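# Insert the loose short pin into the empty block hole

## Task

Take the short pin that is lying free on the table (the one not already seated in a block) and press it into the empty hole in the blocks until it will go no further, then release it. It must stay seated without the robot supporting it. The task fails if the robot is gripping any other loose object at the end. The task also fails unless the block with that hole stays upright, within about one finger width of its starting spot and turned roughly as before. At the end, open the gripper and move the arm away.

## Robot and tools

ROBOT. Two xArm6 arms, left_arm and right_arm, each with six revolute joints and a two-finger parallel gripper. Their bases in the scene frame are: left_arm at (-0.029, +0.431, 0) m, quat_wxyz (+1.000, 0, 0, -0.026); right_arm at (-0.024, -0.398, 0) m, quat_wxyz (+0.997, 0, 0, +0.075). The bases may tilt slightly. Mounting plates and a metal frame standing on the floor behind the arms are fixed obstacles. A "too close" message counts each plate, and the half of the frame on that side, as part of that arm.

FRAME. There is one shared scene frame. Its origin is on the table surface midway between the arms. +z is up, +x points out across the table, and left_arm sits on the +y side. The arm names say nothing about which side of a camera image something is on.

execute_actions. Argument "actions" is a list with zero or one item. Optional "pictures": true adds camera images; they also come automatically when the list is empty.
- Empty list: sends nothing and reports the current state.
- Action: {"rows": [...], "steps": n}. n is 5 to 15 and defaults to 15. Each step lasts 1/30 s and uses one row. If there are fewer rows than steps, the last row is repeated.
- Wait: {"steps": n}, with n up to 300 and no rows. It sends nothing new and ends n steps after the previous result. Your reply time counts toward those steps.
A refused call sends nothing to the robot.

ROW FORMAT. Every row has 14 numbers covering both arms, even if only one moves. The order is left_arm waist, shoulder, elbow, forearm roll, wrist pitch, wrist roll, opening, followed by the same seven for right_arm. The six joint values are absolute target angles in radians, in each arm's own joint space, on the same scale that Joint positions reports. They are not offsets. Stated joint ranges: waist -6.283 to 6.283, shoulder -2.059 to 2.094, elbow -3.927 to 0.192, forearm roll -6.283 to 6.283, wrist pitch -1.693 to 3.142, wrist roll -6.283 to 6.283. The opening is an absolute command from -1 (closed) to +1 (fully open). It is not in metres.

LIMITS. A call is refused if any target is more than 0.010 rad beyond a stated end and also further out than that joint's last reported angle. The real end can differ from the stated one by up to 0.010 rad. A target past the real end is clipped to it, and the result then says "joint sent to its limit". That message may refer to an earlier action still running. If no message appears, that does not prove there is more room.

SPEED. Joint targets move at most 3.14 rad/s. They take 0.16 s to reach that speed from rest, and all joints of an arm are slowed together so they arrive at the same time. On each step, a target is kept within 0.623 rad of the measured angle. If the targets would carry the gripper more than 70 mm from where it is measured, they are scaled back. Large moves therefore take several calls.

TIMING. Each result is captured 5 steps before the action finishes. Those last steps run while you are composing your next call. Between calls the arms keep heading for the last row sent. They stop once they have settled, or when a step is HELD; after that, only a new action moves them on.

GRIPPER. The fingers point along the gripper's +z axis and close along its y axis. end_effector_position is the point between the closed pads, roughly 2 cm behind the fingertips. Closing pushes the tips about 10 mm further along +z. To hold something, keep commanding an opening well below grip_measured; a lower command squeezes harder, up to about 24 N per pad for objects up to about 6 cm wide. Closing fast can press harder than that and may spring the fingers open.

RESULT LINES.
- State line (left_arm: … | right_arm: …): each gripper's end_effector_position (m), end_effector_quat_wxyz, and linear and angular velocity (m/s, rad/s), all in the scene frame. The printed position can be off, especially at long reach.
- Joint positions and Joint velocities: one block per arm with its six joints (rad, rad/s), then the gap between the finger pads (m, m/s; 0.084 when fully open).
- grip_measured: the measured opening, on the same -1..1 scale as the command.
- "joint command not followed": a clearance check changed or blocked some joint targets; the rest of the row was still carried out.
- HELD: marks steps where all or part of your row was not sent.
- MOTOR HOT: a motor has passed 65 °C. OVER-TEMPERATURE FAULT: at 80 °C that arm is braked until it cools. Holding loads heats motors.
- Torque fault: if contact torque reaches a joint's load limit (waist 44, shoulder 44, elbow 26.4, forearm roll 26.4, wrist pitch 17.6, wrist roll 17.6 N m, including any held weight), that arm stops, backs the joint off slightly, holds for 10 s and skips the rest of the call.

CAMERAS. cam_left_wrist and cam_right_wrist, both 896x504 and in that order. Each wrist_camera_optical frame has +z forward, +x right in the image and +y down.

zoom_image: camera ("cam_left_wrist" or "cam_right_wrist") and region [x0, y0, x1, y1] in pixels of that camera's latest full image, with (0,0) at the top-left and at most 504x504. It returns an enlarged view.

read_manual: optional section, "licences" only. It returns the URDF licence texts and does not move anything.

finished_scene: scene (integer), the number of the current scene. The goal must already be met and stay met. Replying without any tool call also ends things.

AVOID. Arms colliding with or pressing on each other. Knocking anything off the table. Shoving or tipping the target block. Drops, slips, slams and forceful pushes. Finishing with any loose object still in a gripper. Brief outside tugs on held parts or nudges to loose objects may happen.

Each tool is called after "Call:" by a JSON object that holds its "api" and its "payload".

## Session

Call:
{"api": "execute_actions", "payload": {"actions": []}}

Scene clock: 0.00 s of 4690.00 s.
left_arm: end_effector_position=(+0.2501, +0.5947, +0.2374) grip_measured=+1.00 end_effector_quat_wxyz=(+0.087, -0.059, +0.949, -0.297) end_effector_velocity=(-0.000, -0.001, -0.001) end_effector_angular_velocity=(-0.003, +0.003, -0.000) | right_arm: end_effector_position=(+0.5602, -0.3194, +0.3018) grip_measured=+1.00 end_effector_quat_wxyz=(+0.607, +0.776, +0.167, -0.032) end_effector_velocity=(-0.000, +0.000, +0.001) end_effector_angular_velocity=(+0.001, -0.000, +0.000)
Joint positions: left_arm=[ 0.969 -0.294 -0.81  -0.521  1.491 -2.202  0.084] | right_arm=[ 0.406  0.673 -1.866 -1.167  1.824  0.218  0.084]
Joint velocities: left_arm=[-0.001  0.002  0.002 -0.     0.    -0.001 -0.   ] | right_arm=[ 0.    -0.001  0.     0.001  0.    -0.001 -0.   ]

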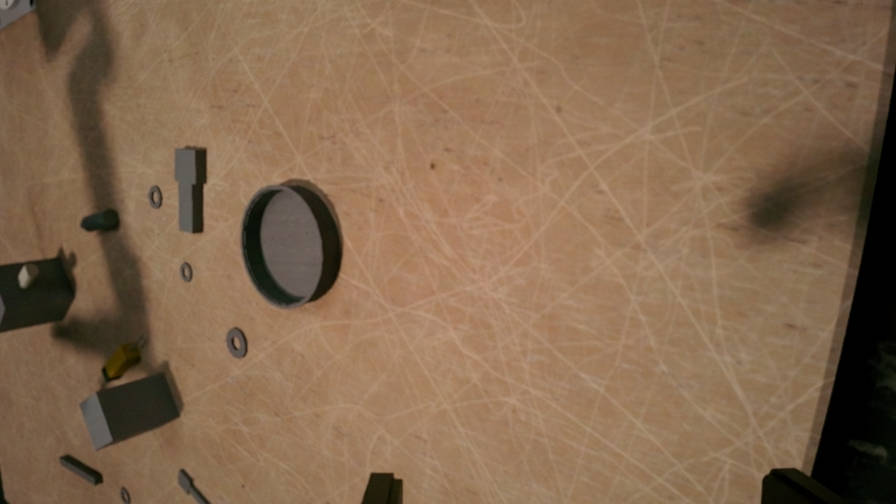

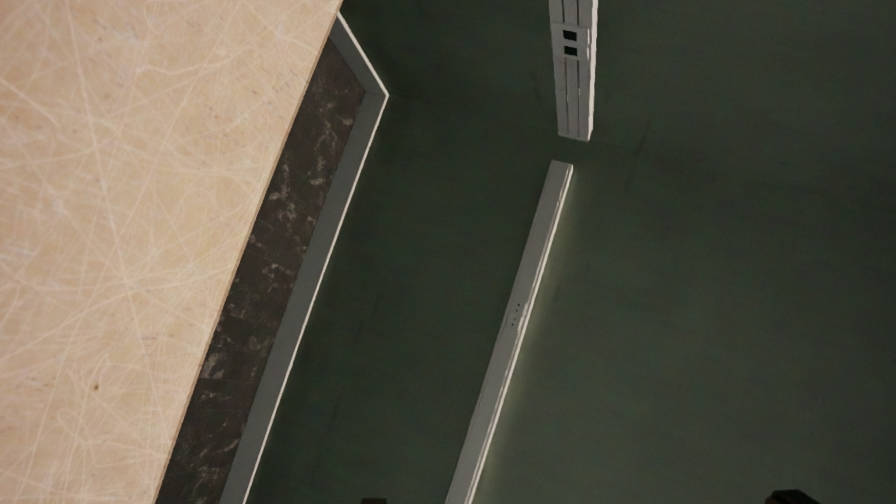

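Call:
{"api": "execute_actions", "payload": {"actions": [{"rows": [[-0.474,-0.3365,-1.150,0,1.486,-0.526,1, 0.415,-0.244,-1.234,-1.167,1.478,0.565,1],[-0.474,-0.3365,-1.150,0,1.486,-0.526,1, 0.415,-0.244,-1.234,-1.167,1.478,0.565,1],[-0.474,-0.3365,-1.150,0,1.486,-0.526,1, 0.415,-0.244,-1.234,-1.167,1.478,0.565,1],[-0.474,-0.3365,-1.150,0,1.486,-0.526,1, 0.415,-0.244,-1.234,-1.167,1.478,0.565,1],[-0.474,-0.3365,-1.150,0,1.486,-0.526,1, 0.415,-0.244,-1.234,-1.167,1.478,0.565,1],[-0.474,-0.3365,-1.150,0,1.486,-0.526,1, 0.415,-0.244,-1.234,-1.167,1.478,0.565,1],[-0.474,-0.3365,-1.150,0,1.486,-0.526,1, 0.415,-0.244,-1.234,-1.167,1.478,0.565,1],[-0.474,-0.3365,-1.150,0,1.486,-0.526,1, 0.415,-0.244,-1.234,-1.167,1.478,0.565,1],[-0.474,-0.3365,-1.150,0,1.486,-0.526,1, 0.415,-0.244,-1.234,0,1.478,0.565,1]], "steps": 15}]}}

Call:
{"api": "execute_actions", "payload": {"actions": [{"steps": 35}], "pictures": true}}

Scene clock: 0.83 s of 4690.00 s.
left_arm: end_effector_position=(+0.3056, +0.5434, +0.2913) grip_measured=+1.00 end_effector_quat_wxyz=(+0.041, +0.413, +0.900, -0.131) end_effector_velocity=(+0.207, -0.360, +0.159) end_effector_angular_velocity=(+0.807, -0.584, -3.463) | right_arm: end_effector_position=(+0.5197, -0.3320, +0.3892) grip_measured=+1.00 end_effector_quat_wxyz=(+0.547, +0.818, +0.125, +0.130) end_effector_velocity=(-0.217, -0.054, +0.360) end_effector_angular_velocity=(+1.098, -0.923, +0.104)
Joint positions: left_arm=[ 0.533 -0.319 -1.006 -0.226  1.488 -1.765  0.084] | right_arm=[ 0.412  0.221 -1.492 -1.159  1.618  0.424  0.084]
Joint velocities: left_arm=[-1.687 -0.056 -0.46   0.726 -0.003  1.663 -0.   ] | right_arm=[ 0.003 -1.534  0.751  0.41  -0.44   0.444  0.   ]
Steps of this call (steps 1 to 15: nothing new was sent; steps 16 to 25: the first 10 steps of this action). Readings (joint positions):
16: left_arm=[0.969 -0.294 -0.811 -0.520 1.491 -2.201] | right_arm=[0.406 0.673 -1.865 -1.167 1.823 0.219]
17: left_arm=[0.961 -0.294 -0.815 -0.512 1.491 -2.191] | right_arm=[0.406 0.665 -1.855 -1.167 1.817 0.224]
19: left_arm=[0.895 -0.296 -0.848 -0.454 1.490 -2.121] | right_arm=[0.407 0.602 -1.782 -1.166 1.778 0.263]
23: left_arm=[0.648 -0.314 -0.969 -0.282 1.488 -1.879] | right_arm=[0.411 0.330 -1.550 -1.167 1.651 0.391]
25: the state above

Scene clock: 2.00 s of 4690.00 s.
left_arm: end_effector_position=(+0.3002, +0.2400, +0.3501) grip_measured=+1.00 end_effector_quat_wxyz=(+0.000, +1.000, +0.000, +0.000) end_effector_velocity=(-0.001, -0.002, +0.000) end_effector_angular_velocity=(-0.000, +0.000, -0.009) | right_arm: end_effector_position=(+0.3200, -0.1803, +0.3499) grip_measured=+1.00 end_effector_quat_wxyz=(+0.000, +1.000, -0.000, -0.000) end_effector_velocity=(-0.000, +0.000, +0.001) end_effector_angular_velocity=(+0.002, -0.000, +0.001)
Joint positions: left_arm=[-0.473 -0.337 -1.15   0.     1.486 -0.526  0.084] | right_arm=[ 0.415 -0.244 -1.234 -0.     1.478  0.565  0.084]
Joint velocities: left_arm=[-0.007  0.001 -0.001 -0.    -0.     0.002 -0.   ] | right_arm=[ 0.    -0.001 -0.     0.001  0.    -0.001 -0.   ]
Kept back: nothing.
Steps of this call (steps 1 to 5: the last 5 steps of your previous action; steps 6 to 35: the robot went on to your last target). Readings (joint positions):
1: left_arm=[0.477 -0.321 -1.020 -0.204 1.487 -1.710] | right_arm=[0.412 0.171 -1.467 -1.137 1.604 0.439]
2: left_arm=[0.423 -0.322 -1.033 -0.184 1.487 -1.655] | right_arm=[0.412 0.122 -1.441 -1.096 1.589 0.454]
4: left_arm=[0.316 -0.325 -1.054 -0.151 1.487 -1.550] | right_arm=[0.413 0.029 -1.389 -0.958 1.561 0.482]
8: left_arm=[0.112 -0.329 -1.084 -0.103 1.487 -1.346] | right_arm=[0.414 -0.110 -1.312 -0.638 1.520 0.523]
35: the state above

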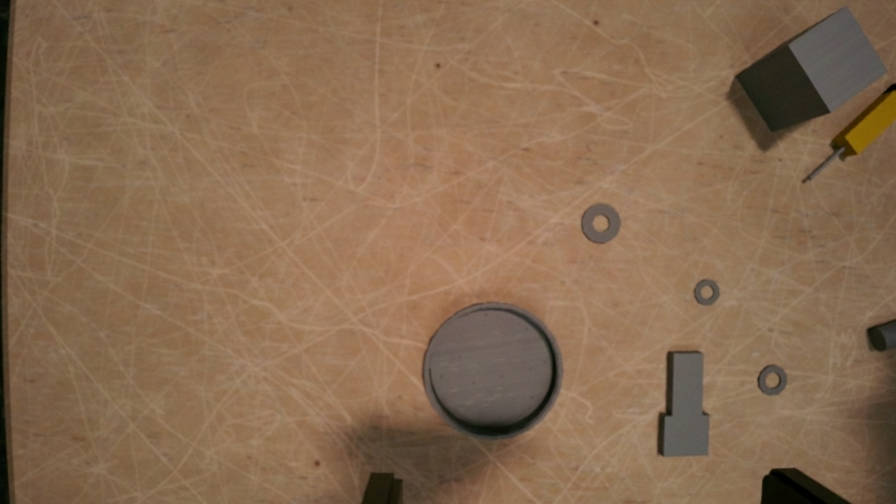

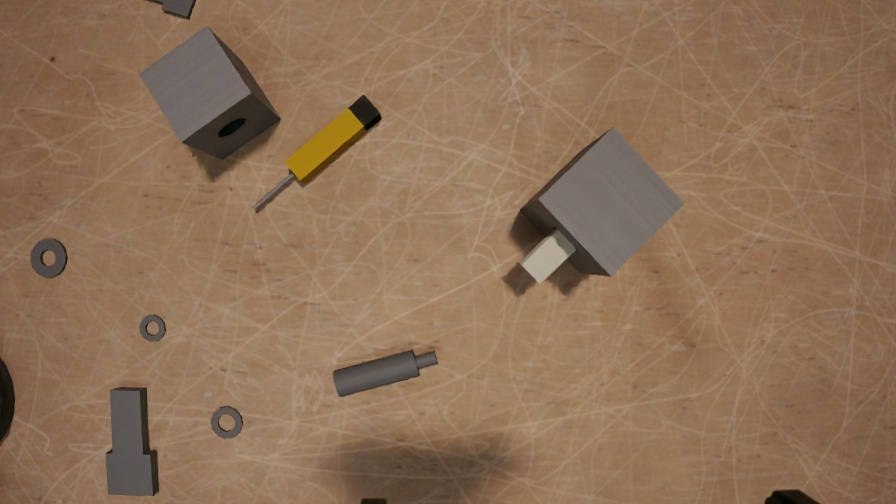

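Call:
{"api": "zoom_image", "payload": {"camera": "cam_right_wrist", "region": [120, 0, 400, 230]}}

Call:
{"api": "zoom_image", "payload": {"camera": "cam_right_wrist", "region": [310, 320, 460, 420]}}

Region (120, 0, 400, 230) of cam_right_wrist's 896x504 image, scaled by 1.800, with more detail than that image has; it fills the top 414 rows of this view, and the rest is white.

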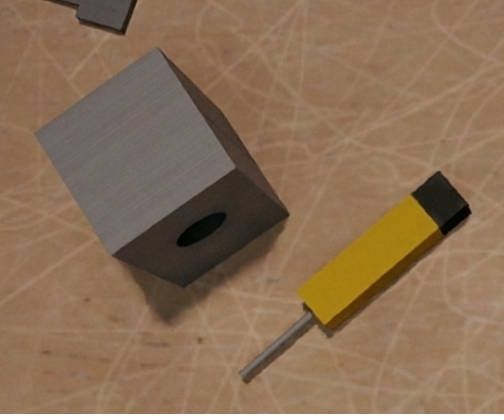

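Region (310, 320, 460, 420) of cam_right_wrist's 896x504 image, scaled by 3.360, with more detail than that image has.

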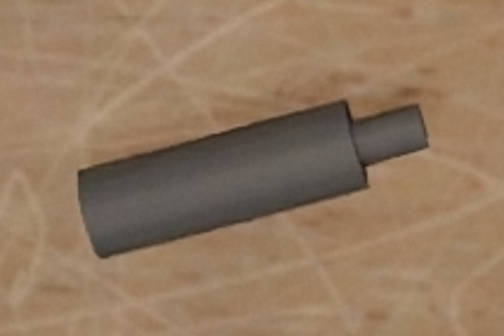

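Call:
{"api": "execute_actions", "payload": {"actions": [{"rows": [[-0.474,-0.3365,-1.150,0,-1.45,-3.1416,-1, 0.6120,0.0933,-0.8571,0,0.7638,2.0768,1]], "steps": 15}]}}

Call:
{"api": "execute_actions", "payload": {"actions": [{"steps": 28}], "pictures": true}}

Scene clock: 5.23 s of 4690.00 s.
left_arm: end_effector_position=(+0.3946, +0.1848, +0.4156) grip_measured=-0.59 end_effector_quat_wxyz=(+0.169, +0.941, +0.235, +0.174) end_effector_velocity=(+0.329, -0.192, +0.379) end_effector_angular_velocity=(-1.862, -1.284, +1.805) | right_arm: end_effector_position=(+0.3288, -0.1247, +0.2278) grip_measured=+1.00 end_effector_quat_wxyz=(+0.004, +0.991, -0.133, -0.004) end_effector_velocity=(-0.032, +0.172, -0.448) end_effector_angular_velocity=(-0.006, -0.019, -1.391)
Joint positions: left_arm=[-0.474 -0.336 -1.15   0.     0.997 -1.015  0.018] | right_arm=[ 0.51  -0.081 -1.052  0.     1.144  0.927  0.084]
Joint velocities: left_arm=[-0.001 -0.001  0.002 -0.    -2.047 -2.047 -0.212] | right_arm=[ 0.347  0.594  0.661  0.002 -1.267  1.738 -0.   ]
Steps of this call (steps 1 to 15: the robot went on to your last target; steps 16 to 87: nothing new was sent; steps 88 to 97: the first 10 steps of this action). Readings (joint positions):
88: left_arm=[-0.474 -0.337 -1.150 -0.000 1.485 -0.527] | right_arm=[0.415 -0.244 -1.234 -0.000 1.477 0.566]
89: left_arm=[-0.474 -0.337 -1.150 -0.000 1.475 -0.537] | right_arm=[0.418 -0.241 -1.230 -0.000 1.467 0.576]
91: left_arm=[-0.474 -0.336 -1.148 -0.000 1.406 -0.607] | right_arm=[0.437 -0.212 -1.199 -0.000 1.401 0.640]
95: left_arm=[-0.474 -0.336 -1.150 0.000 1.134 -0.878] | right_arm=[0.486 -0.121 -1.096 -0.000 1.231 0.819]
97: the state above

Scene clock: 6.17 s of 4690.00 s.
left_arm: end_effector_position=(+0.3294, +0.2227, +0.8403) grip_measured=-1.00 end_effector_quat_wxyz=(+0.927, +0.138, +0.327, -0.119) end_effector_velocity=(-0.422, +0.246, +0.225) end_effector_angular_velocity=(-1.694, -1.386, -0.864) | right_arm: end_effector_position=(+0.3006, -0.0887, +0.1002) grip_measured=+1.00 end_effector_quat_wxyz=(-0.000, +0.792, -0.611, +0.000) end_effector_velocity=(-0.000, -0.000, -0.001) end_effector_angular_velocity=(-0.001, +0.001, -0.003)
Joint positions: left_arm=[-0.474 -0.337 -1.15  -0.    -0.928 -2.87   0.   ] | right_arm=[ 0.612  0.093 -0.857 -0.     0.764  2.077  0.084]
Joint velocities: left_arm=[ 0.001  0.001  0.001  0.    -2.052 -1.157  0.   ] | right_arm=[ 0.     0.001  0.001 -0.    -0.001  0.003 -0.   ]
Kept back: nothing.
Steps of this call (steps 1 to 5: the last 5 steps of your previous action; steps 6 to 28: the robot went on to your last target). Readings (joint positions):
1: left_arm=[-0.474 -0.336 -1.150 0.000 0.928 -1.084] | right_arm=[0.521 -0.061 -1.030 0.000 1.102 0.988]
2: left_arm=[-0.474 -0.336 -1.150 0.000 0.859 -1.153] | right_arm=[0.532 -0.042 -1.009 0.000 1.061 1.053]
4: left_arm=[-0.474 -0.336 -1.150 0.000 0.722 -1.290] | right_arm=[0.554 -0.005 -0.968 0.000 0.982 1.204]
8: left_arm=[-0.474 -0.337 -1.150 0.000 0.447 -1.565] | right_arm=[0.590 0.056 -0.899 0.000 0.849 1.589]
28: the state above

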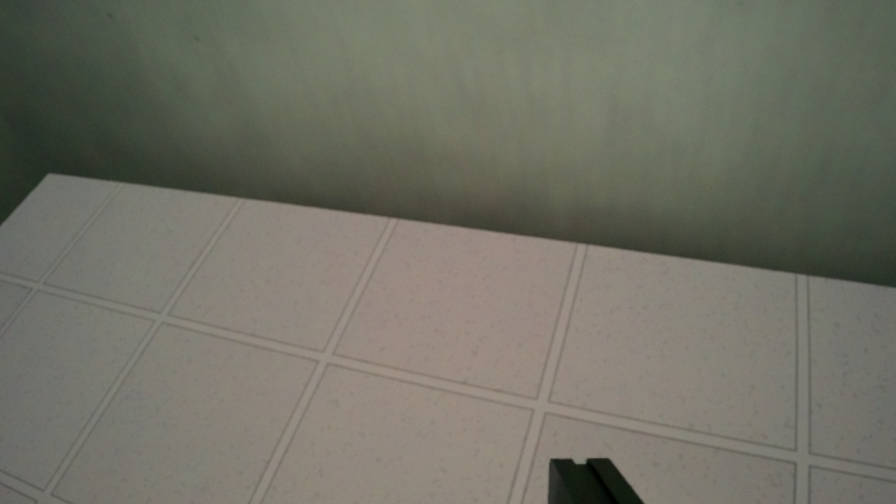

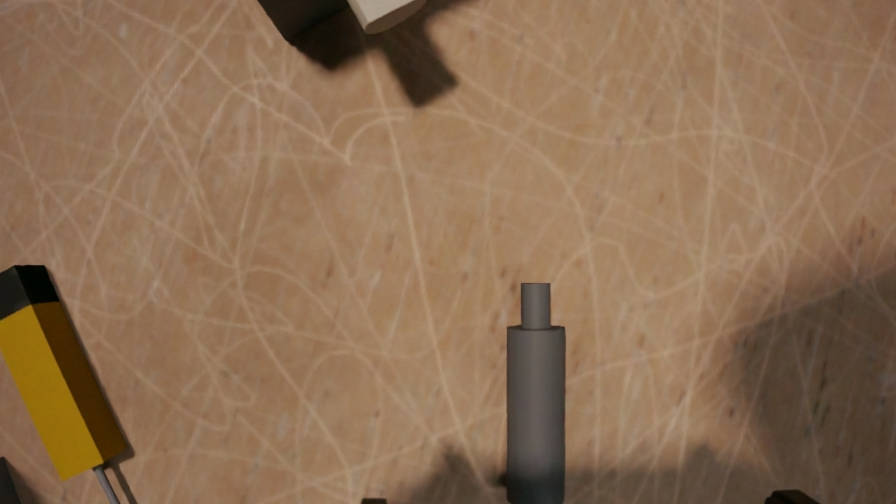

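Call:
{"api": "execute_actions", "payload": {"actions": [{"rows": [[-0.474,-0.3365,-1.150,-1.0735,-1.45,-3.1416,-1, 0.6120,0.1057,-0.8545,0,0.7489,2.0768,1],[-0.474,-0.3365,-1.150,-1.0735,-1.45,-3.1416,-1, 0.6120,0.1251,-0.8505,0,0.7254,2.0768,1],[-0.474,-0.3365,-1.150,-1.0735,-1.45,-3.1416,-1, 0.6120,0.1463,-0.8461,0,0.6998,2.0768,1],[-0.474,-0.3365,-1.150,-1.0735,-1.45,-3.1416,-1, 0.6120,0.1676,-0.8417,0,0.6741,2.0768,1],[-0.474,-0.3365,-1.150,-1.0735,-1.45,-3.1416,-1, 0.6120,0.1888,-0.8373,0,0.6485,2.0768,1],[-0.474,-0.3365,-1.150,-1.0735,-1.45,-3.1416,-1, 0.6120,0.2100,-0.8329,0,0.6229,2.0768,1],[-0.474,-0.3365,-1.150,-1.0735,-1.45,-3.1416,-1, 0.6120,0.2294,-0.8288,0,0.5994,2.0768,1],[-0.474,-0.3365,-1.150,-1.0735,-1.45,-3.1416,-1, 0.6120,0.2453,-0.8255,0,0.5802,2.0768,1],[-0.474,-0.3365,-1.150,-1.0735,-1.45,-3.1416,-1, 0.6120,0.2577,-0.8230,0,0.5652,2.0768,1],[-0.474,-0.3365,-1.150,-1.0735,-1.45,-3.1416,-1, 0.6120,0.2657,-0.8213,0,0.5556,2.0768,1],[-1.348,0.7336,-0.7336,-1.0735,-1.45,-3.1416,-1, 0.6120,0.2701,-0.8204,0,0.5503,2.0768,1]], "steps": 15}]}}

Call:
{"api": "execute_actions", "payload": {"actions": [{"rows": [[-1.348,0.7336,-0.7336,-1.0735,-1.45,-3.1416,-1, 0.6120,0.2701,-0.8204,0,0.5503,2.0768,0.6],[-1.348,0.7336,-0.7336,-1.0735,-1.45,-3.1416,-1, 0.6120,0.2701,-0.8204,0,0.5503,2.0768,0.2],[-1.348,0.7336,-0.7336,-1.0735,-1.45,-3.1416,-1, 0.6120,0.2701,-0.8204,0,0.5503,2.0768,-0.1],[-1.348,0.7336,-0.7336,-1.0735,-1.45,-3.1416,-1, 0.6120,0.2701,-0.8204,0,0.5503,2.0768,-0.3],[-1.348,0.7336,-0.7336,-1.0735,-1.45,-3.1416,-1, 0.6120,0.2701,-0.8204,0,0.5503,2.0768,-0.35],[-1.348,0.7336,-0.7336,-1.0735,-1.45,-3.1416,-1, 0.6120,0.2701,-0.8204,0,0.5503,2.0768,-0.4],[-1.348,0.7336,-0.7336,-1.0735,-1.45,-3.1416,-1, 0.6120,0.2701,-0.8204,0,0.5503,2.0768,-0.4],[-1.348,0.7336,-0.7336,-1.0735,-1.45,-3.1416,-1, 0.6120,0.2701,-0.8204,0,0.5503,2.0768,-0.4],[-1.348,0.7336,-0.7336,-1.0735,-1.45,-3.1416,-1, 0.6120,0.2701,-0.8204,0,0.5503,2.0768,-0.4],[-1.348,0.7336,-0.7336,-1.0735,-1.45,-3.1416,-1, 0.6120,0.2701,-0.8204,0,0.5503,2.0768,-0.45],[-1.348,0.7336,-0.7336,-1.0735,-1.45,-3.1416,-1, 0.6120,0.2701,-0.8204,0,0.5503,2.0768,-0.5],[-1.348,0.7336,-0.7336,-1.0735,-1.45,-3.1416,-1, 0.6120,0.2701,-0.8204,0,0.5503,2.0768,-0.55],[-1.348,0.7336,-0.7336,-1.0735,-1.45,-3.1416,-1, 0.6120,0.2701,-0.8204,0,0.5503,2.0768,-0.65],[-1.348,0.7336,-0.7336,-1.0735,-1.45,-3.1416,-1, 0.6120,0.2701,-0.8204,0,0.5503,2.0768,-0.8],[-1.348,0.7336,-0.7336,-1.0735,-1.45,-3.1416,-1, 0.6120,0.2701,-0.8204,0,0.5503,2.0768,-1]], "steps": 15}]}}

Call:
{"api": "execute_actions", "payload": {"actions": [{"steps": 30}], "pictures": true}}

Scene clock: 7.57 s of 4690.00 s.
left_arm: end_effector_position=(+0.2737, +0.3974, +0.8324) grip_measured=-1.00 end_effector_quat_wxyz=(+0.930, -0.211, +0.159, -0.255) end_effector_velocity=(+0.222, +0.423, -0.258) end_effector_angular_velocity=(-1.805, +1.052, +0.176) | right_arm: end_effector_position=(+0.3002, -0.0891, +0.0374) grip_measured=+1.00 end_effector_quat_wxyz=(+0.002, +0.792, -0.611, -0.000) end_effector_velocity=(-0.019, -0.018, -0.217) end_effector_angular_velocity=(-0.026, +0.028, -0.001)
Joint positions: left_arm=[-0.474 -0.337 -1.15  -0.495 -1.45  -3.142  0.   ] | right_arm=[ 0.612  0.237 -0.826  0.     0.594  2.077  0.084]
Joint velocities: left_arm=[ 0.     0.001  0.002 -2.097 -0.    -0.     0.   ] | right_arm=[-0.001  0.496  0.112  0.001 -0.57  -0.    -0.   ]
Steps of this call (steps 1 to 30: the robot went on to your last target; steps 31 to 32: nothing new was sent; steps 33 to 42: the first 10 steps of this action). Readings (joint positions):
33: left_arm=[-0.474 -0.336 -1.150 -0.001 -1.450 -3.142] | right_arm=[0.612 0.094 -0.857 -0.000 0.763 2.077]
34: left_arm=[-0.474 -0.336 -1.150 -0.010 -1.450 -3.142] | right_arm=[0.612 0.097 -0.857 -0.000 0.757 2.077]
36: left_arm=[-0.474 -0.336 -1.150 -0.078 -1.450 -3.142] | right_arm=[0.612 0.119 -0.854 -0.000 0.728 2.077]
40: left_arm=[-0.474 -0.337 -1.150 -0.355 -1.450 -3.142] | right_arm=[0.612 0.199 -0.834 0.000 0.638 2.077]
42: the state above

Scene clock: 8.07 s of 4690.00 s.
left_arm: end_effector_position=(+0.3991, +0.2597, +0.6298) grip_measured=-1.00 end_effector_quat_wxyz=(+0.833, -0.245, +0.416, -0.269) end_effector_velocity=(+0.092, -0.434, -0.458) end_effector_angular_velocity=(+0.534, +0.880, -0.541) | right_arm: end_effector_position=(+0.3006, -0.0886, +0.0243) grip_measured=-0.39 end_effector_quat_wxyz=(-0.000, +0.792, -0.611, +0.000) end_effector_velocity=(-0.001, -0.001, -0.002) end_effector_angular_velocity=(-0.004, +0.003, -0.000)
Joint positions: left_arm=[-0.748 -0.061 -0.995 -0.813 -1.45  -3.142  0.   ] | right_arm=[ 0.612  0.27  -0.821 -0.     0.55   2.077  0.027]
Joint velocities: left_arm=[-0.688  0.692  0.306 -0.299 -0.    -0.002  0.   ] | right_arm=[-0.001  0.004  0.001 -0.001 -0.    -0.    -0.187]
Steps of this call (steps 1 to 5: the last 5 steps of your previous action; steps 6 to 15: the first 10 steps of this action). Readings (joint positions):
6: left_arm=[-0.551 -0.261 -1.100 -0.714 -1.450 -3.142] | right_arm=[0.612 0.269 -0.821 0.000 0.551 2.077]
7: left_arm=[-0.571 -0.240 -1.087 -0.723 -1.450 -3.142] | right_arm=[0.612 0.269 -0.822 -0.000 0.551 2.077]
9: left_arm=[-0.614 -0.197 -1.063 -0.749 -1.450 -3.142] | right_arm=[0.612 0.269 -0.822 -0.000 0.550 2.077]
13: left_arm=[-0.703 -0.107 -1.016 -0.793 -1.450 -3.142] | right_arm=[0.612 0.269 -0.821 -0.000 0.550 2.077]
15: the state above

Scene clock: 9.07 s of 4690.00 s.
left_arm: end_effector_position=(+0.2689, +0.0453, +0.1449) grip_measured=-1.00 end_effector_quat_wxyz=(+0.654, +0.122, +0.739, -0.107) end_effector_velocity=(-0.019, +0.002, -0.026) end_effector_angular_velocity=(+0.061, +0.003, -0.014) | right_arm: end_effector_position=(+0.3006, -0.0886, +0.0241) grip_measured=-0.56 end_effector_quat_wxyz=(-0.000, +0.792, -0.611, +0.000) end_effector_velocity=(-0.000, -0.000, -0.000) end_effector_angular_velocity=(-0.000, +0.000, +0.001)
Joint positions: left_arm=[-1.346  0.733 -0.731 -1.072 -1.449 -3.142  0.   ] | right_arm=[ 0.612  0.27  -0.82   0.     0.55   2.077  0.02 ]
Joint velocities: left_arm=[-0.052  0.066 -0.001 -0.039 -0.008 -0.001  0.   ] | right_arm=[ 0.  0.  0. -0. -0. -0. -0.]
Kept back: nothing.
Steps of this call (steps 1 to 5: the last 5 steps of your previous action; steps 6 to 30: the robot went on to your last target). Readings (joint positions):
1: left_arm=[-0.771 -0.038 -0.985 -0.823 -1.450 -3.142] | right_arm=[0.612 0.270 -0.821 -0.000 0.550 2.077]
2: left_arm=[-0.794 -0.014 -0.975 -0.833 -1.450 -3.142] | right_arm=[0.612 0.270 -0.820 0.000 0.550 2.077]
4: left_arm=[-0.838 0.034 -0.956 -0.852 -1.450 -3.142] | right_arm=[0.612 0.270 -0.821 0.000 0.550 2.077]
8: left_arm=[-0.920 0.136 -0.921 -0.887 -1.450 -3.142] | right_arm=[0.612 0.270 -0.821 0.000 0.550 2.077]
30: the state above

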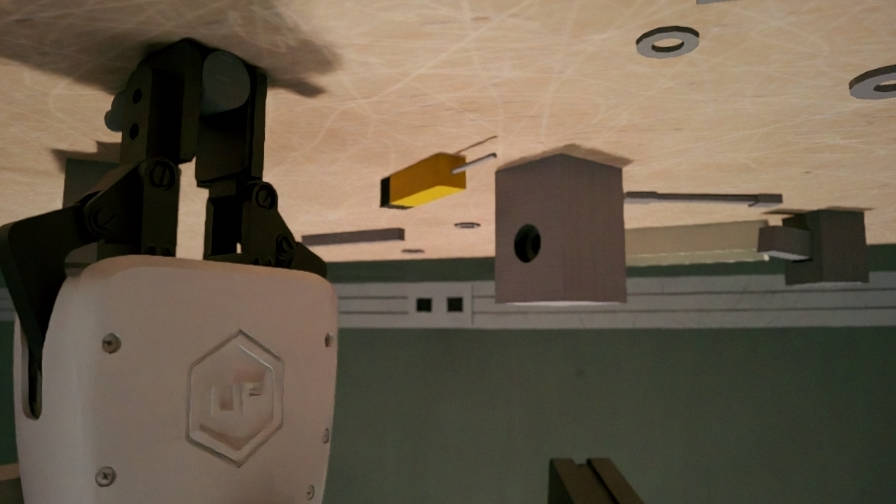

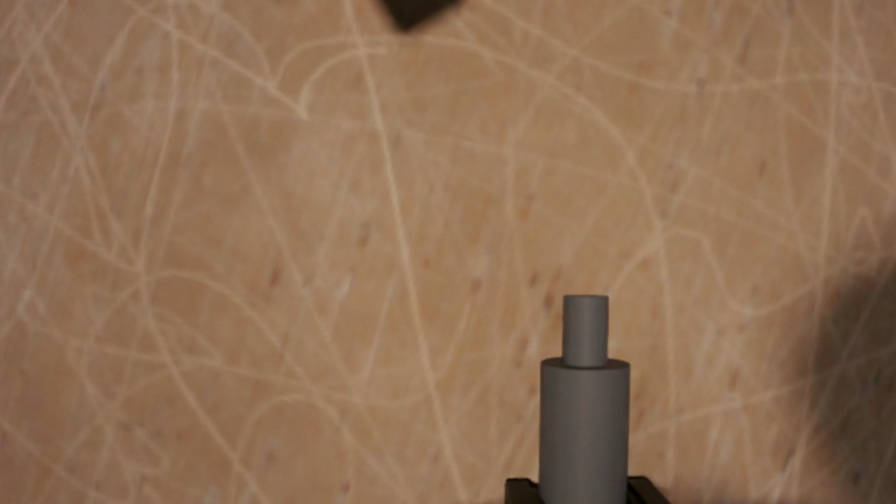

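Call:
{"api": "zoom_image", "payload": {"camera": "cam_left_wrist", "region": [470, 140, 650, 320]}}

Region (470, 140, 650, 320) of cam_left_wrist's 896x504 image, scaled by 2.800, with more detail than that image has.

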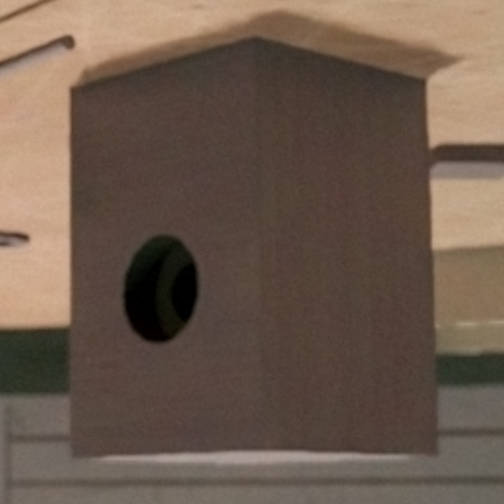

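Call:
{"api": "execute_actions", "payload": {"actions": [{"rows": [[-1.348,0.7336,-0.7336,-1.0735,-1.45,-3.1416,-1, 0.6120,0.255,-0.8235,0,0.5685,2.0768,-1],[-1.348,0.7336,-0.7336,-1.0735,-1.45,-3.1416,-1, 0.6120,0.230,-0.8287,0,0.5987,2.0768,-1],[-1.348,0.7336,-0.7336,-1.0735,-1.45,-3.1416,-1, 0.6120,0.200,-0.8350,0,0.6350,2.0768,-1],[-1.348,0.7336,-0.7336,-1.0735,-1.45,-3.1416,-1, 0.6120,0.172,-0.8408,0,0.6688,2.0,-1],[-1.348,0.7336,-0.7336,-1.0735,-1.45,-3.1416,-1, 0.6120,0.1516,-0.8450,0,0.6934,1.9,-1],[-1.348,0.7336,-0.7336,-1.0735,-1.45,-3.1416,-1, 0.6120,0.1516,-0.8450,0,0.6934,1.7,-1],[-1.348,0.7336,-0.7336,-1.0735,-1.45,-3.1416,-1, 0.6120,0.1516,-0.8450,0,0.6934,1.5,-1],[-1.348,0.7336,-0.7336,-1.0735,-1.45,-3.1416,-1, 0.6029,0.1826,-0.8856,0,0.7031,1.3,-1],[-1.348,0.7336,-0.7336,-1.0735,-1.45,-3.1416,-1, 0.5939,0.2135,-0.9263,0,0.7127,0.0816,-1],[-1.348,0.7336,-0.7336,-1.0735,-1.45,-3.1416,-1, 0.5848,0.2445,-0.9669,0,0.7224,0.0816,-1],[-1.348,0.7336,-0.7336,-1.0735,-1.45,-3.1416,-1, 0.5758,0.2754,-1.0075,0,0.7321,0.0816,-1],[-1.348,0.7336,-0.7336,-1.0735,-1.45,-3.1416,-1, 0.5667,0.3064,-1.0482,0,0.7418,0.0816,-1],[-1.348,0.7336,-0.7336,-1.0735,-1.45,-3.1416,-1, 0.5531,0.3528,-1.1091,0,0.7563,0.0816,-1],[-1.348,0.7336,-0.7336,-1.0735,-1.45,-3.1416,-1, 0.5395,0.3993,-1.1700,0,0.7708,0.0816,-1],[-1.348,0.7336,-0.7336,-1.0735,-1.45,-3.1416,-1, 0.5214,0.4612,-1.2513,0,0.7901,0.0816,-1]], "steps": 15}]}}

Call:
{"api": "execute_actions", "payload": {"actions": [{"steps": 30}], "pictures": true}}

Scene clock: 10.50 s of 4690.00 s.
left_arm: end_effector_position=(+0.2683, +0.0445, +0.1451) grip_measured=-1.00 end_effector_quat_wxyz=(+0.654, +0.122, +0.739, -0.108) end_effector_velocity=(+0.001, +0.001, -0.001) end_effector_angular_velocity=(+0.002, +0.001, +0.002) | right_arm: end_effector_position=(+0.3035, -0.0860, +0.0715) grip_measured=-0.56 end_effector_quat_wxyz=(-0.002, +0.873, -0.488, +0.001) end_effector_velocity=(-0.020, -0.028, -0.008) end_effector_angular_velocity=(-0.138, +0.131, +2.834)
Joint positions: left_arm=[-1.348  0.734 -0.734 -1.073 -1.45  -3.142  0.   ] | right_arm=[ 0.612  0.164 -0.848 -0.     0.681  1.781  0.02 ]
Joint velocities: left_arm=[ 0.002  0.003 -0.     0.    -0.    -0.001  0.   ] | right_arm=[-0.015  0.025 -0.058  0.     0.223 -2.849  0.   ]
Steps of this call (steps 1 to 15: the robot went on to your last target; steps 16 to 33: nothing new was sent; steps 34 to 43: the first 10 steps of this action). Readings (joint positions):
34: left_arm=[-1.348 0.734 -0.734 -1.073 -1.450 -3.142] | right_arm=[0.612 0.270 -0.821 0.000 0.551 2.077]
35: left_arm=[-1.348 0.734 -0.734 -1.073 -1.450 -3.142] | right_arm=[0.612 0.266 -0.820 -0.000 0.558 2.077]
37: left_arm=[-1.348 0.734 -0.734 -1.073 -1.450 -3.142] | right_arm=[0.612 0.240 -0.823 0.000 0.594 2.076]
41: left_arm=[-1.348 0.734 -0.734 -1.073 -1.450 -3.142] | right_arm=[0.612 0.170 -0.844 -0.000 0.666 1.952]
43: the state above

Scene clock: 11.50 s of 4690.00 s.
left_arm: end_effector_position=(+0.2683, +0.0445, +0.1451) grip_measured=-1.00 end_effector_quat_wxyz=(+0.654, +0.122, +0.739, -0.108) end_effector_velocity=(+0.000, +0.000, -0.000) end_effector_angular_velocity=(+0.000, -0.000, +0.001) | right_arm: end_effector_position=(+0.4052, -0.0573, +0.0605) grip_measured=-0.56 end_effector_quat_wxyz=(-0.000, +0.957, +0.291, +0.000) end_effector_velocity=(+0.001, -0.000, +0.000) end_effector_angular_velocity=(-0.001, -0.002, +0.002)
Joint positions: left_arm=[-1.348  0.734 -0.734 -1.074 -1.45  -3.142  0.   ] | right_arm=[ 0.522  0.461 -1.251  0.     0.79   0.082  0.02 ]
Joint velocities: left_arm=[ 0.001  0.001 -0.     0.    -0.    -0.     0.   ] | right_arm=[-0.001 -0.    -0.001 -0.002  0.    -0.002 -0.   ]
Kept back: nothing.
Steps of this call (steps 1 to 5: the last 5 steps of your previous action; steps 6 to 30: the robot went on to your last target). Readings (joint positions):
1: left_arm=[-1.348 0.734 -0.734 -1.073 -1.450 -3.142] | right_arm=[0.611 0.166 -0.852 -0.000 0.689 1.683]
2: left_arm=[-1.348 0.734 -0.734 -1.074 -1.450 -3.142] | right_arm=[0.609 0.173 -0.860 0.000 0.697 1.582]
4: left_arm=[-1.348 0.734 -0.734 -1.074 -1.450 -3.142] | right_arm=[0.600 0.201 -0.903 0.000 0.716 1.375]
8: left_arm=[-1.348 0.734 -0.734 -1.074 -1.450 -3.142] | right_arm=[0.558 0.336 -1.094 -0.000 0.755 0.978]
30: the state above

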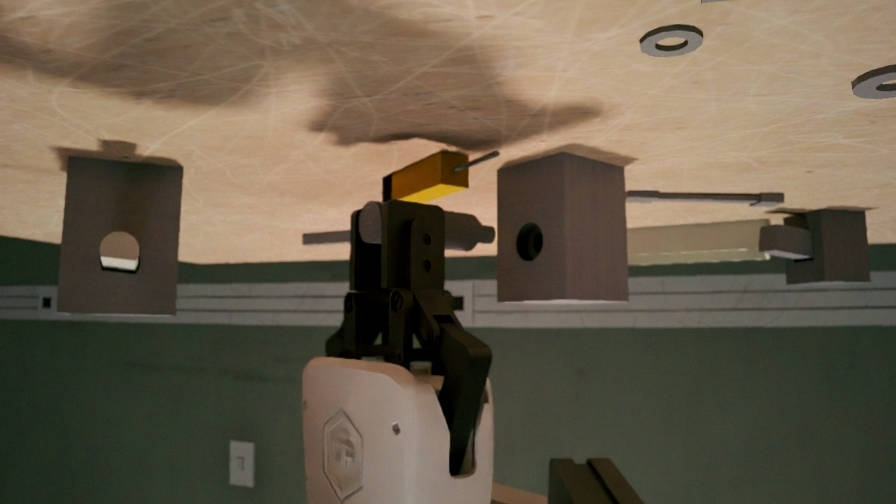

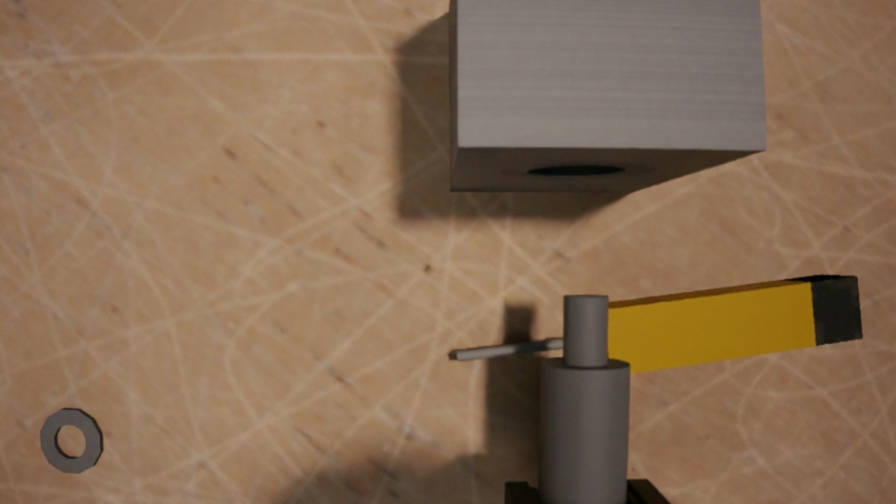

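Call:
{"api": "zoom_image", "payload": {"camera": "cam_left_wrist", "region": [340, 140, 640, 320]}}

Call:
{"api": "zoom_image", "payload": {"camera": "cam_right_wrist", "region": [430, 120, 790, 400]}}

Region (340, 140, 640, 320) of cam_left_wrist's 896x504 image, scaled by 1.680, with more detail than that image has; it fills the top 302 rows of this view, and the rest is white.

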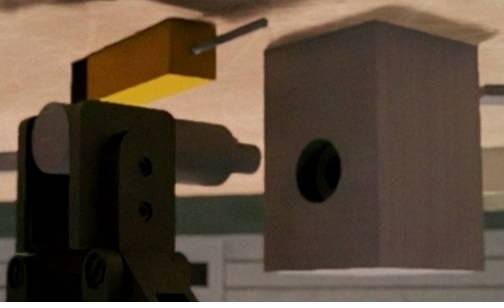

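Region (430, 120, 790, 400) of cam_right_wrist's 896x504 image, scaled by 1.400, with more detail than that image has.

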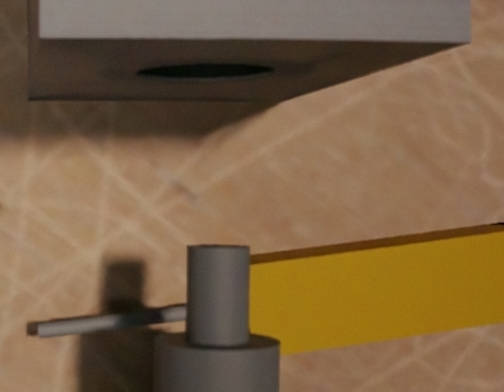

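Call:
{"api": "execute_actions", "payload": {"actions": [{"rows": [[-1.348,0.7336,-0.7336,-1.0735,-1.45,-3.1416,-1, 0.5216,0.4661,-1.2601,0,0.7940,0.0818,-1],[-1.348,0.7336,-0.7336,-1.0735,-1.45,-3.1416,-1, 0.5219,0.4736,-1.2733,0,0.7998,0.0821,-1],[-1.348,0.7336,-0.7336,-1.0735,-1.45,-3.1416,-1, 0.5222,0.4810,-1.2865,0,0.8056,0.0824,-1],[-1.348,0.7336,-0.7336,-1.0735,-1.45,-3.1416,-1, 0.5225,0.4884,-1.2998,0,0.8114,0.0827,-1],[-1.348,0.7336,-0.7336,-1.0735,-1.45,-3.1416,-1, 0.5228,0.4958,-1.3130,0,0.8172,0.0830,-1],[-1.348,0.7336,-0.7336,-1.0735,-1.45,-3.1416,-1, 0.5231,0.5032,-1.3262,0,0.8230,0.0833,-1],[-1.348,0.7336,-0.7336,-1.0735,-1.45,-3.1416,-1, 0.5233,0.5081,-1.3350,0,0.8269,0.0835,-1],[-1.348,0.7336,-0.7336,-1.0735,-1.45,-3.1416,-1, 0.5234,0.5106,-1.3394,0,0.8288,0.0836,-1]], "steps": 15}]}}

Call:
{"api": "execute_actions", "payload": {"actions": [{"steps": 12}], "pictures": true}}

Scene clock: 12.83 s of 4690.00 s.
left_arm: end_effector_position=(+0.2683, +0.0445, +0.1451) grip_measured=-1.00 end_effector_quat_wxyz=(+0.654, +0.122, +0.739, -0.108) end_effector_velocity=(-0.000, -0.000, -0.000) end_effector_angular_velocity=(+0.000, +0.001, -0.001) | right_arm: end_effector_position=(+0.4184, -0.0454, +0.0634) grip_measured=-0.56 end_effector_quat_wxyz=(-0.000, +0.957, +0.291, +0.001) end_effector_velocity=(+0.015, +0.014, +0.004) end_effector_angular_velocity=(-0.002, -0.001, +0.005)
Joint positions: left_arm=[-1.348  0.734 -0.734 -1.073 -1.45  -3.142  0.   ] | right_arm=[ 0.523  0.508 -1.336 -0.     0.826  0.083  0.02 ]
Joint velocities: left_arm=[-0.001  0.001 -0.     0.     0.    -0.001  0.   ] | right_arm=[ 0.003  0.056 -0.102 -0.003  0.047  0.001  0.   ]
Steps of this call (steps 1 to 15: the robot went on to your last target; steps 16 to 30: nothing new was sent; steps 31 to 40: the first 10 steps of this action). Readings (joint positions):
31: left_arm=[-1.348 0.734 -0.734 -1.073 -1.450 -3.142] | right_arm=[0.521 0.461 -1.252 0.000 0.790 0.082]
32: left_arm=[-1.348 0.734 -0.734 -1.073 -1.450 -3.142] | right_arm=[0.521 0.463 -1.255 0.000 0.792 0.082]
34: left_arm=[-1.348 0.734 -0.734 -1.073 -1.450 -3.142] | right_arm=[0.522 0.473 -1.272 0.000 0.800 0.082]
38: left_arm=[-1.348 0.734 -0.734 -1.074 -1.450 -3.142] | right_arm=[0.523 0.500 -1.321 -0.000 0.820 0.083]
40: the state above

Scene clock: 13.23 s of 4690.00 s.
left_arm: end_effector_position=(+0.2683, +0.0445, +0.1451) grip_measured=-1.00 end_effector_quat_wxyz=(+0.654, +0.122, +0.739, -0.108) end_effector_velocity=(-0.000, +0.000, -0.001) end_effector_angular_velocity=(+0.001, +0.001, -0.001) | right_arm: end_effector_position=(+0.4188, -0.0451, +0.0633) grip_measured=-0.56 end_effector_quat_wxyz=(+0.000, +0.957, +0.291, -0.000) end_effector_velocity=(-0.000, +0.000, -0.001) end_effector_angular_velocity=(+0.000, +0.001, -0.001)
Joint positions: left_arm=[-1.348  0.734 -0.734 -1.073 -1.45  -3.142  0.   ] | right_arm=[ 0.523  0.51  -1.339  0.     0.829  0.084  0.02 ]
Joint velocities: left_arm=[-0.001  0.002  0.    -0.    -0.    -0.001  0.   ] | right_arm=[ 0.     0.002 -0.001  0.001 -0.001  0.001 -0.   ]
Kept back: nothing.
Steps of this call (steps 1 to 5: the last 5 steps of your previous action; steps 6 to 12: the robot went on to your last target). Readings (joint positions):
1: left_arm=[-1.348 0.734 -0.734 -1.073 -1.450 -3.142] | right_arm=[0.523 0.509 -1.338 -0.000 0.827 0.084]
2: left_arm=[-1.348 0.734 -0.734 -1.073 -1.450 -3.142] | right_arm=[0.523 0.510 -1.339 -0.000 0.828 0.084]
4: left_arm=[-1.348 0.734 -0.734 -1.074 -1.450 -3.142] | right_arm=[0.523 0.510 -1.339 0.000 0.829 0.084]
8: left_arm=[-1.348 0.734 -0.734 -1.073 -1.450 -3.142] | right_arm=[0.523 0.510 -1.339 0.000 0.829 0.084]
12: the state above

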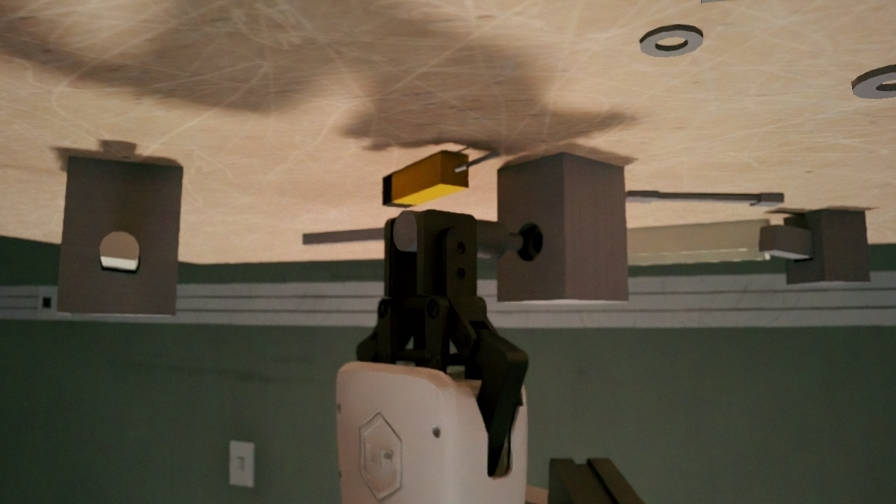

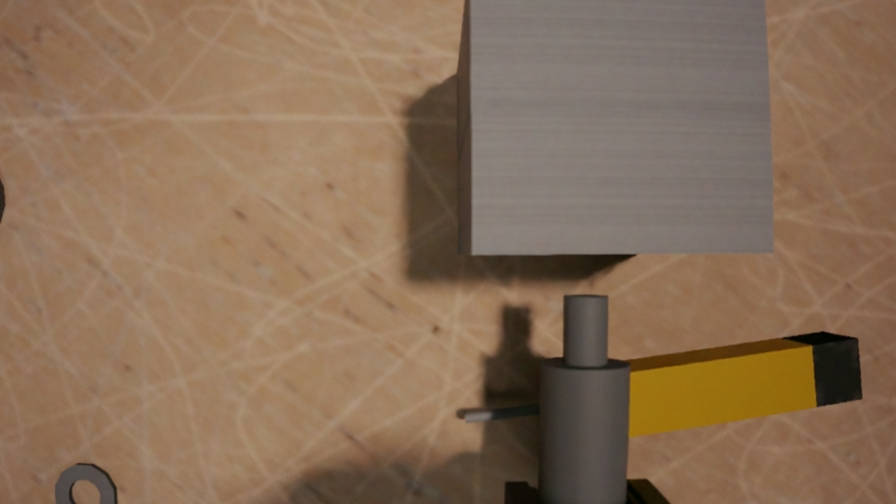

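Call:
{"api": "zoom_image", "payload": {"camera": "cam_left_wrist", "region": [380, 190, 580, 310]}}

Call:
{"api": "zoom_image", "payload": {"camera": "cam_right_wrist", "region": [440, 180, 790, 400]}}

Region (380, 190, 580, 310) of cam_left_wrist's 896x504 image, scaled by 2.520, with more detail than that image has; it fills the top 302 rows of this view, and the rest is white.

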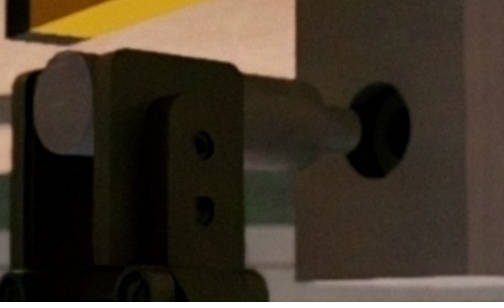

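Region (440, 180, 790, 400) of cam_right_wrist's 896x504 image, scaled by 1.440, with more detail than that image has; it fills the top 317 rows of this view, and the rest is white.

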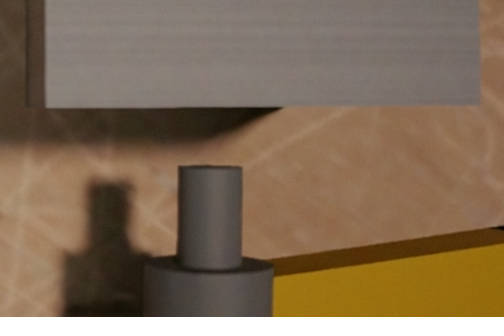

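Call:
{"api": "execute_actions", "payload": {"actions": [{"rows": [[-1.348,0.7336,-0.7336,-1.0735,-1.45,-3.1416,-1, 0.5232,0.5161,-1.3481,0,0.8321,0.0834,-1],[-1.348,0.7336,-0.7336,-1.0735,-1.45,-3.1416,-1, 0.5231,0.5215,-1.3568,0,0.8353,0.0833,-1],[-1.348,0.7336,-0.7336,-1.0735,-1.45,-3.1416,-1, 0.5229,0.5270,-1.3655,0,0.8386,0.0831,-1],[-1.348,0.7336,-0.7336,-1.0735,-1.45,-3.1416,-1, 0.5227,0.5325,-1.3743,0,0.8418,0.0829,-1],[-1.348,0.7336,-0.7336,-1.0735,-1.45,-3.1416,-1, 0.5225,0.5379,-1.3830,0,0.8451,0.0827,-1],[-1.348,0.7336,-0.7336,-1.0735,-1.45,-3.1416,-1, 0.5224,0.5434,-1.3917,0,0.8483,0.0826,-1],[-1.348,0.7336,-0.7336,-1.0735,-1.45,-3.1416,-1, 0.5222,0.5488,-1.4004,0,0.8516,0.0824,-1],[-1.348,0.7336,-0.7336,-1.0735,-1.45,-3.1416,-1, 0.5220,0.5543,-1.4091,0,0.8548,0.0822,-1],[-1.348,0.7336,-0.7336,-1.0735,-1.45,-3.1416,-1, 0.5219,0.5575,-1.4143,0,0.8569,0.0821,-1],[-1.348,0.7336,-0.7336,-1.0735,-1.45,-3.1416,-1, 0.5217,0.5607,-1.4196,0,0.8589,0.0819,-1],[-1.348,0.7336,-0.7336,-1.0735,-1.45,-3.1416,-1, 0.5216,0.5639,-1.4248,0,0.8610,0.0818,-1],[-1.348,0.7336,-0.7336,-1.0735,-1.45,-3.1416,-1, 0.5214,0.5671,-1.4301,0,0.8630,0.0816,-1],[-1.348,0.7336,-0.7336,-1.0735,-1.45,-3.1416,-1, 0.5213,0.5703,-1.4353,0,0.8651,0.0815,-1],[-1.348,0.7336,-0.7336,-1.0735,-1.45,-3.1416,-1, 0.5211,0.5735,-1.4406,0,0.8671,0.0813,-1],[-1.348,0.7336,-0.7336,-1.0735,-1.45,-3.1416,-1, 0.5210,0.5767,-1.4458,0,0.8692,0.0812,-1]], "steps": 15}]}}

Call:
{"api": "execute_actions", "payload": {"actions": [{"rows": [[-1.348,0.7336,-0.7336,-1.0735,-1.45,-3.1416,-1, 0.5209,0.5798,-1.4510,0,0.8712,0.0811,-1],[-1.348,0.7336,-0.7336,-1.0735,-1.45,-3.1416,-1, 0.5207,0.5830,-1.4563,0,0.8733,0.0809,-1],[-1.348,0.7336,-0.7336,-1.0735,-1.45,-3.1416,-1, 0.5206,0.5862,-1.4615,0,0.8753,0.0808,-1],[-1.348,0.7336,-0.7336,-1.0735,-1.45,-3.1416,-1, 0.5204,0.5894,-1.4668,0,0.8774,0.0806,-1],[-1.348,0.7336,-0.7336,-1.0735,-1.45,-3.1416,-1, 0.5203,0.5926,-1.4720,0,0.8794,0.0805,-1],[-1.348,0.7336,-0.7336,-1.0735,-1.45,-3.1416,-1, 0.5201,0.5958,-1.4773,0,0.8815,0.0803,-1],[-1.348,0.7336,-0.7336,-1.0735,-1.45,-3.1416,-1, 0.5200,0.5990,-1.4825,0,0.8835,0.0802,-1]], "steps": 12}]}}

Call:
{"api": "execute_actions", "payload": {"actions": [{"steps": 10}], "pictures": true}}

Scene clock: 15.20 s of 4690.00 s.
left_arm: end_effector_position=(+0.2683, +0.0445, +0.1451) grip_measured=-1.00 end_effector_quat_wxyz=(+0.654, +0.122, +0.739, -0.108) end_effector_velocity=(+0.000, -0.000, +0.000) end_effector_angular_velocity=(-0.001, -0.000, -0.000) | right_arm: end_effector_position=(+0.4298, -0.0374, +0.0629) grip_measured=-0.56 end_effector_quat_wxyz=(-0.000, +0.957, +0.291, +0.000) end_effector_velocity=(+0.033, +0.023, -0.003) end_effector_angular_velocity=(-0.001, +0.002, -0.001)
Joint positions: left_arm=[-1.348  0.734 -0.734 -1.074 -1.45  -3.142  0.   ] | right_arm=[ 0.522  0.553 -1.406 -0.     0.854  0.082  0.02 ]
Joint velocities: left_arm=[-0.     0.    -0.001 -0.    -0.     0.     0.   ] | right_arm=[-0.005  0.132 -0.207  0.     0.078 -0.005 -0.   ]
Steps of this call (steps 1 to 15: the robot went on to your last target; steps 16 to 49: nothing new was sent; steps 50 to 59: the first 10 steps of this action). Readings (joint positions):
50: left_arm=[-1.348 0.734 -0.734 -1.074 -1.450 -3.142] | right_arm=[0.523 0.511 -1.340 0.000 0.829 0.084]
51: left_arm=[-1.348 0.734 -0.734 -1.073 -1.450 -3.142] | right_arm=[0.523 0.513 -1.343 0.000 0.830 0.084]
53: left_arm=[-1.348 0.734 -0.734 -1.073 -1.450 -3.142] | right_arm=[0.523 0.521 -1.356 0.000 0.835 0.083]
57: left_arm=[-1.348 0.734 -0.734 -1.074 -1.450 -3.142] | right_arm=[0.522 0.542 -1.390 -0.000 0.848 0.083]
59: the state above

Scene clock: 15.60 s of 4690.00 s.
left_arm: end_effector_position=(+0.2683, +0.0445, +0.1451) grip_measured=-1.00 end_effector_quat_wxyz=(+0.654, +0.122, +0.739, -0.108) end_effector_velocity=(+0.000, +0.000, -0.000) end_effector_angular_velocity=(+0.001, -0.000, +0.001) | right_arm: end_effector_position=(+0.4401, -0.0304, +0.0630) grip_measured=-0.56 end_effector_quat_wxyz=(+0.000, +0.957, +0.291, +0.000) end_effector_velocity=(+0.025, +0.017, +0.000) end_effector_angular_velocity=(+0.001, -0.001, -0.000)
Joint positions: left_arm=[-1.348  0.734 -0.734 -1.074 -1.45  -3.142  0.   ] | right_arm=[ 0.52   0.592 -1.471  0.     0.879  0.08   0.02 ]
Joint velocities: left_arm=[ 0.     0.001 -0.    -0.    -0.     0.001  0.   ] | right_arm=[-0.004  0.095 -0.157  0.     0.06  -0.004 -0.   ]
Steps of this call (steps 1 to 5: the last 5 steps of your previous action; steps 6 to 12: the first 7 steps of this action). Readings (joint positions):
6: left_arm=[-1.348 0.734 -0.734 -1.074 -1.450 -3.142] | right_arm=[0.521 0.573 -1.440 0.000 0.867 0.081]
7: left_arm=[-1.348 0.734 -0.734 -1.073 -1.450 -3.142] | right_arm=[0.521 0.576 -1.445 -0.000 0.869 0.081]
9: left_arm=[-1.348 0.734 -0.734 -1.074 -1.450 -3.142] | right_arm=[0.521 0.582 -1.455 0.000 0.873 0.081]
12: the state above

Scene clock: 15.93 s of 4690.00 s.
left_arm: end_effector_position=(+0.2683, +0.0445, +0.1451) grip_measured=-1.00 end_effector_quat_wxyz=(+0.654, +0.122, +0.739, -0.108) end_effector_velocity=(+0.000, +0.000, -0.001) end_effector_angular_velocity=(+0.001, +0.001, +0.001) | right_arm: end_effector_position=(+0.4419, -0.0293, +0.0629) grip_measured=-0.56 end_effector_quat_wxyz=(+0.000, +0.957, +0.291, -0.000) end_effector_velocity=(-0.000, +0.000, -0.000) end_effector_angular_velocity=(-0.000, +0.001, -0.001)
Joint positions: left_arm=[-1.348  0.734 -0.734 -1.073 -1.45  -3.142  0.   ] | right_arm=[ 0.52   0.599 -1.482  0.     0.884  0.08   0.02 ]
Joint velocities: left_arm=[ 0.     0.001 -0.    -0.     0.001 -0.     0.   ] | right_arm=[-0.     0.001 -0.001  0.001  0.001  0.001  0.   ]
Kept back: nothing.
Steps of this call (steps 1 to 5: the last 5 steps of your previous action; steps 6 to 10: the robot went on to your last target). Readings (joint positions):
1: left_arm=[-1.348 0.734 -0.734 -1.073 -1.450 -3.142] | right_arm=[0.520 0.595 -1.476 -0.000 0.881 0.080]
2: left_arm=[-1.348 0.734 -0.734 -1.073 -1.450 -3.142] | right_arm=[0.520 0.597 -1.479 -0.000 0.882 0.080]
4: left_arm=[-1.348 0.734 -0.734 -1.073 -1.450 -3.142] | right_arm=[0.520 0.599 -1.482 -0.000 0.883 0.080]
8: left_arm=[-1.348 0.734 -0.734 -1.073 -1.450 -3.142] | right_arm=[0.520 0.599 -1.482 0.000 0.883 0.080]
10: the state above

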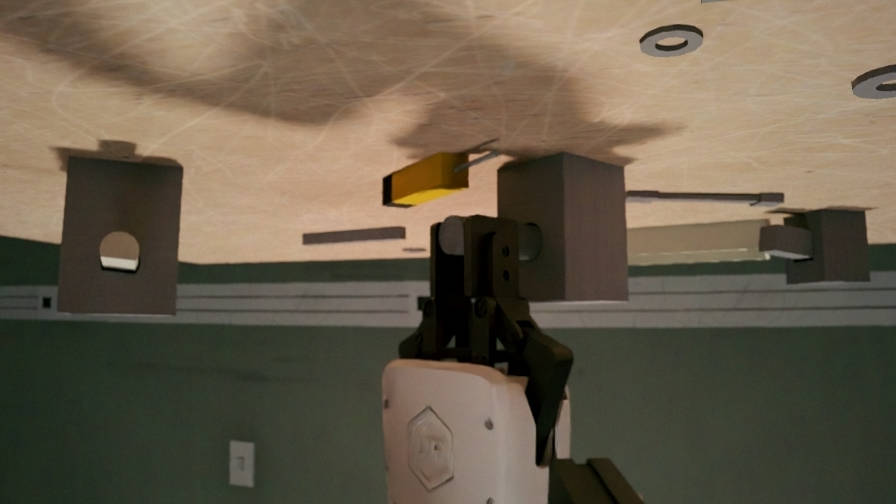

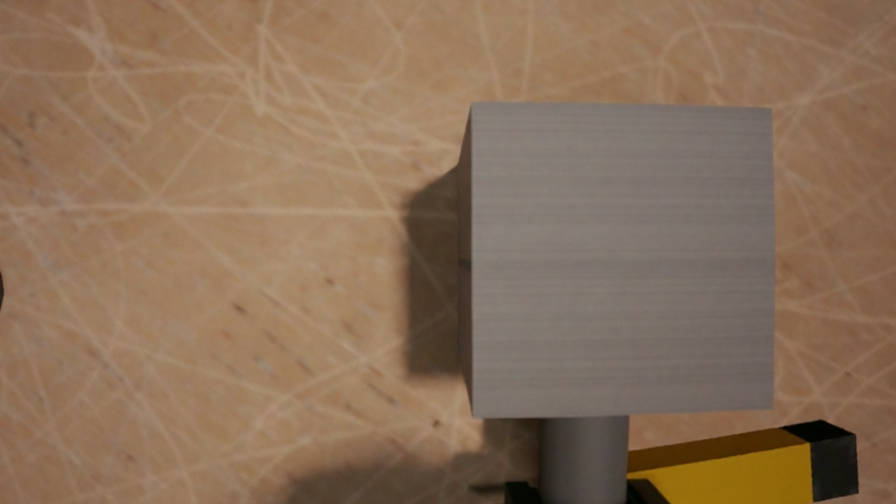

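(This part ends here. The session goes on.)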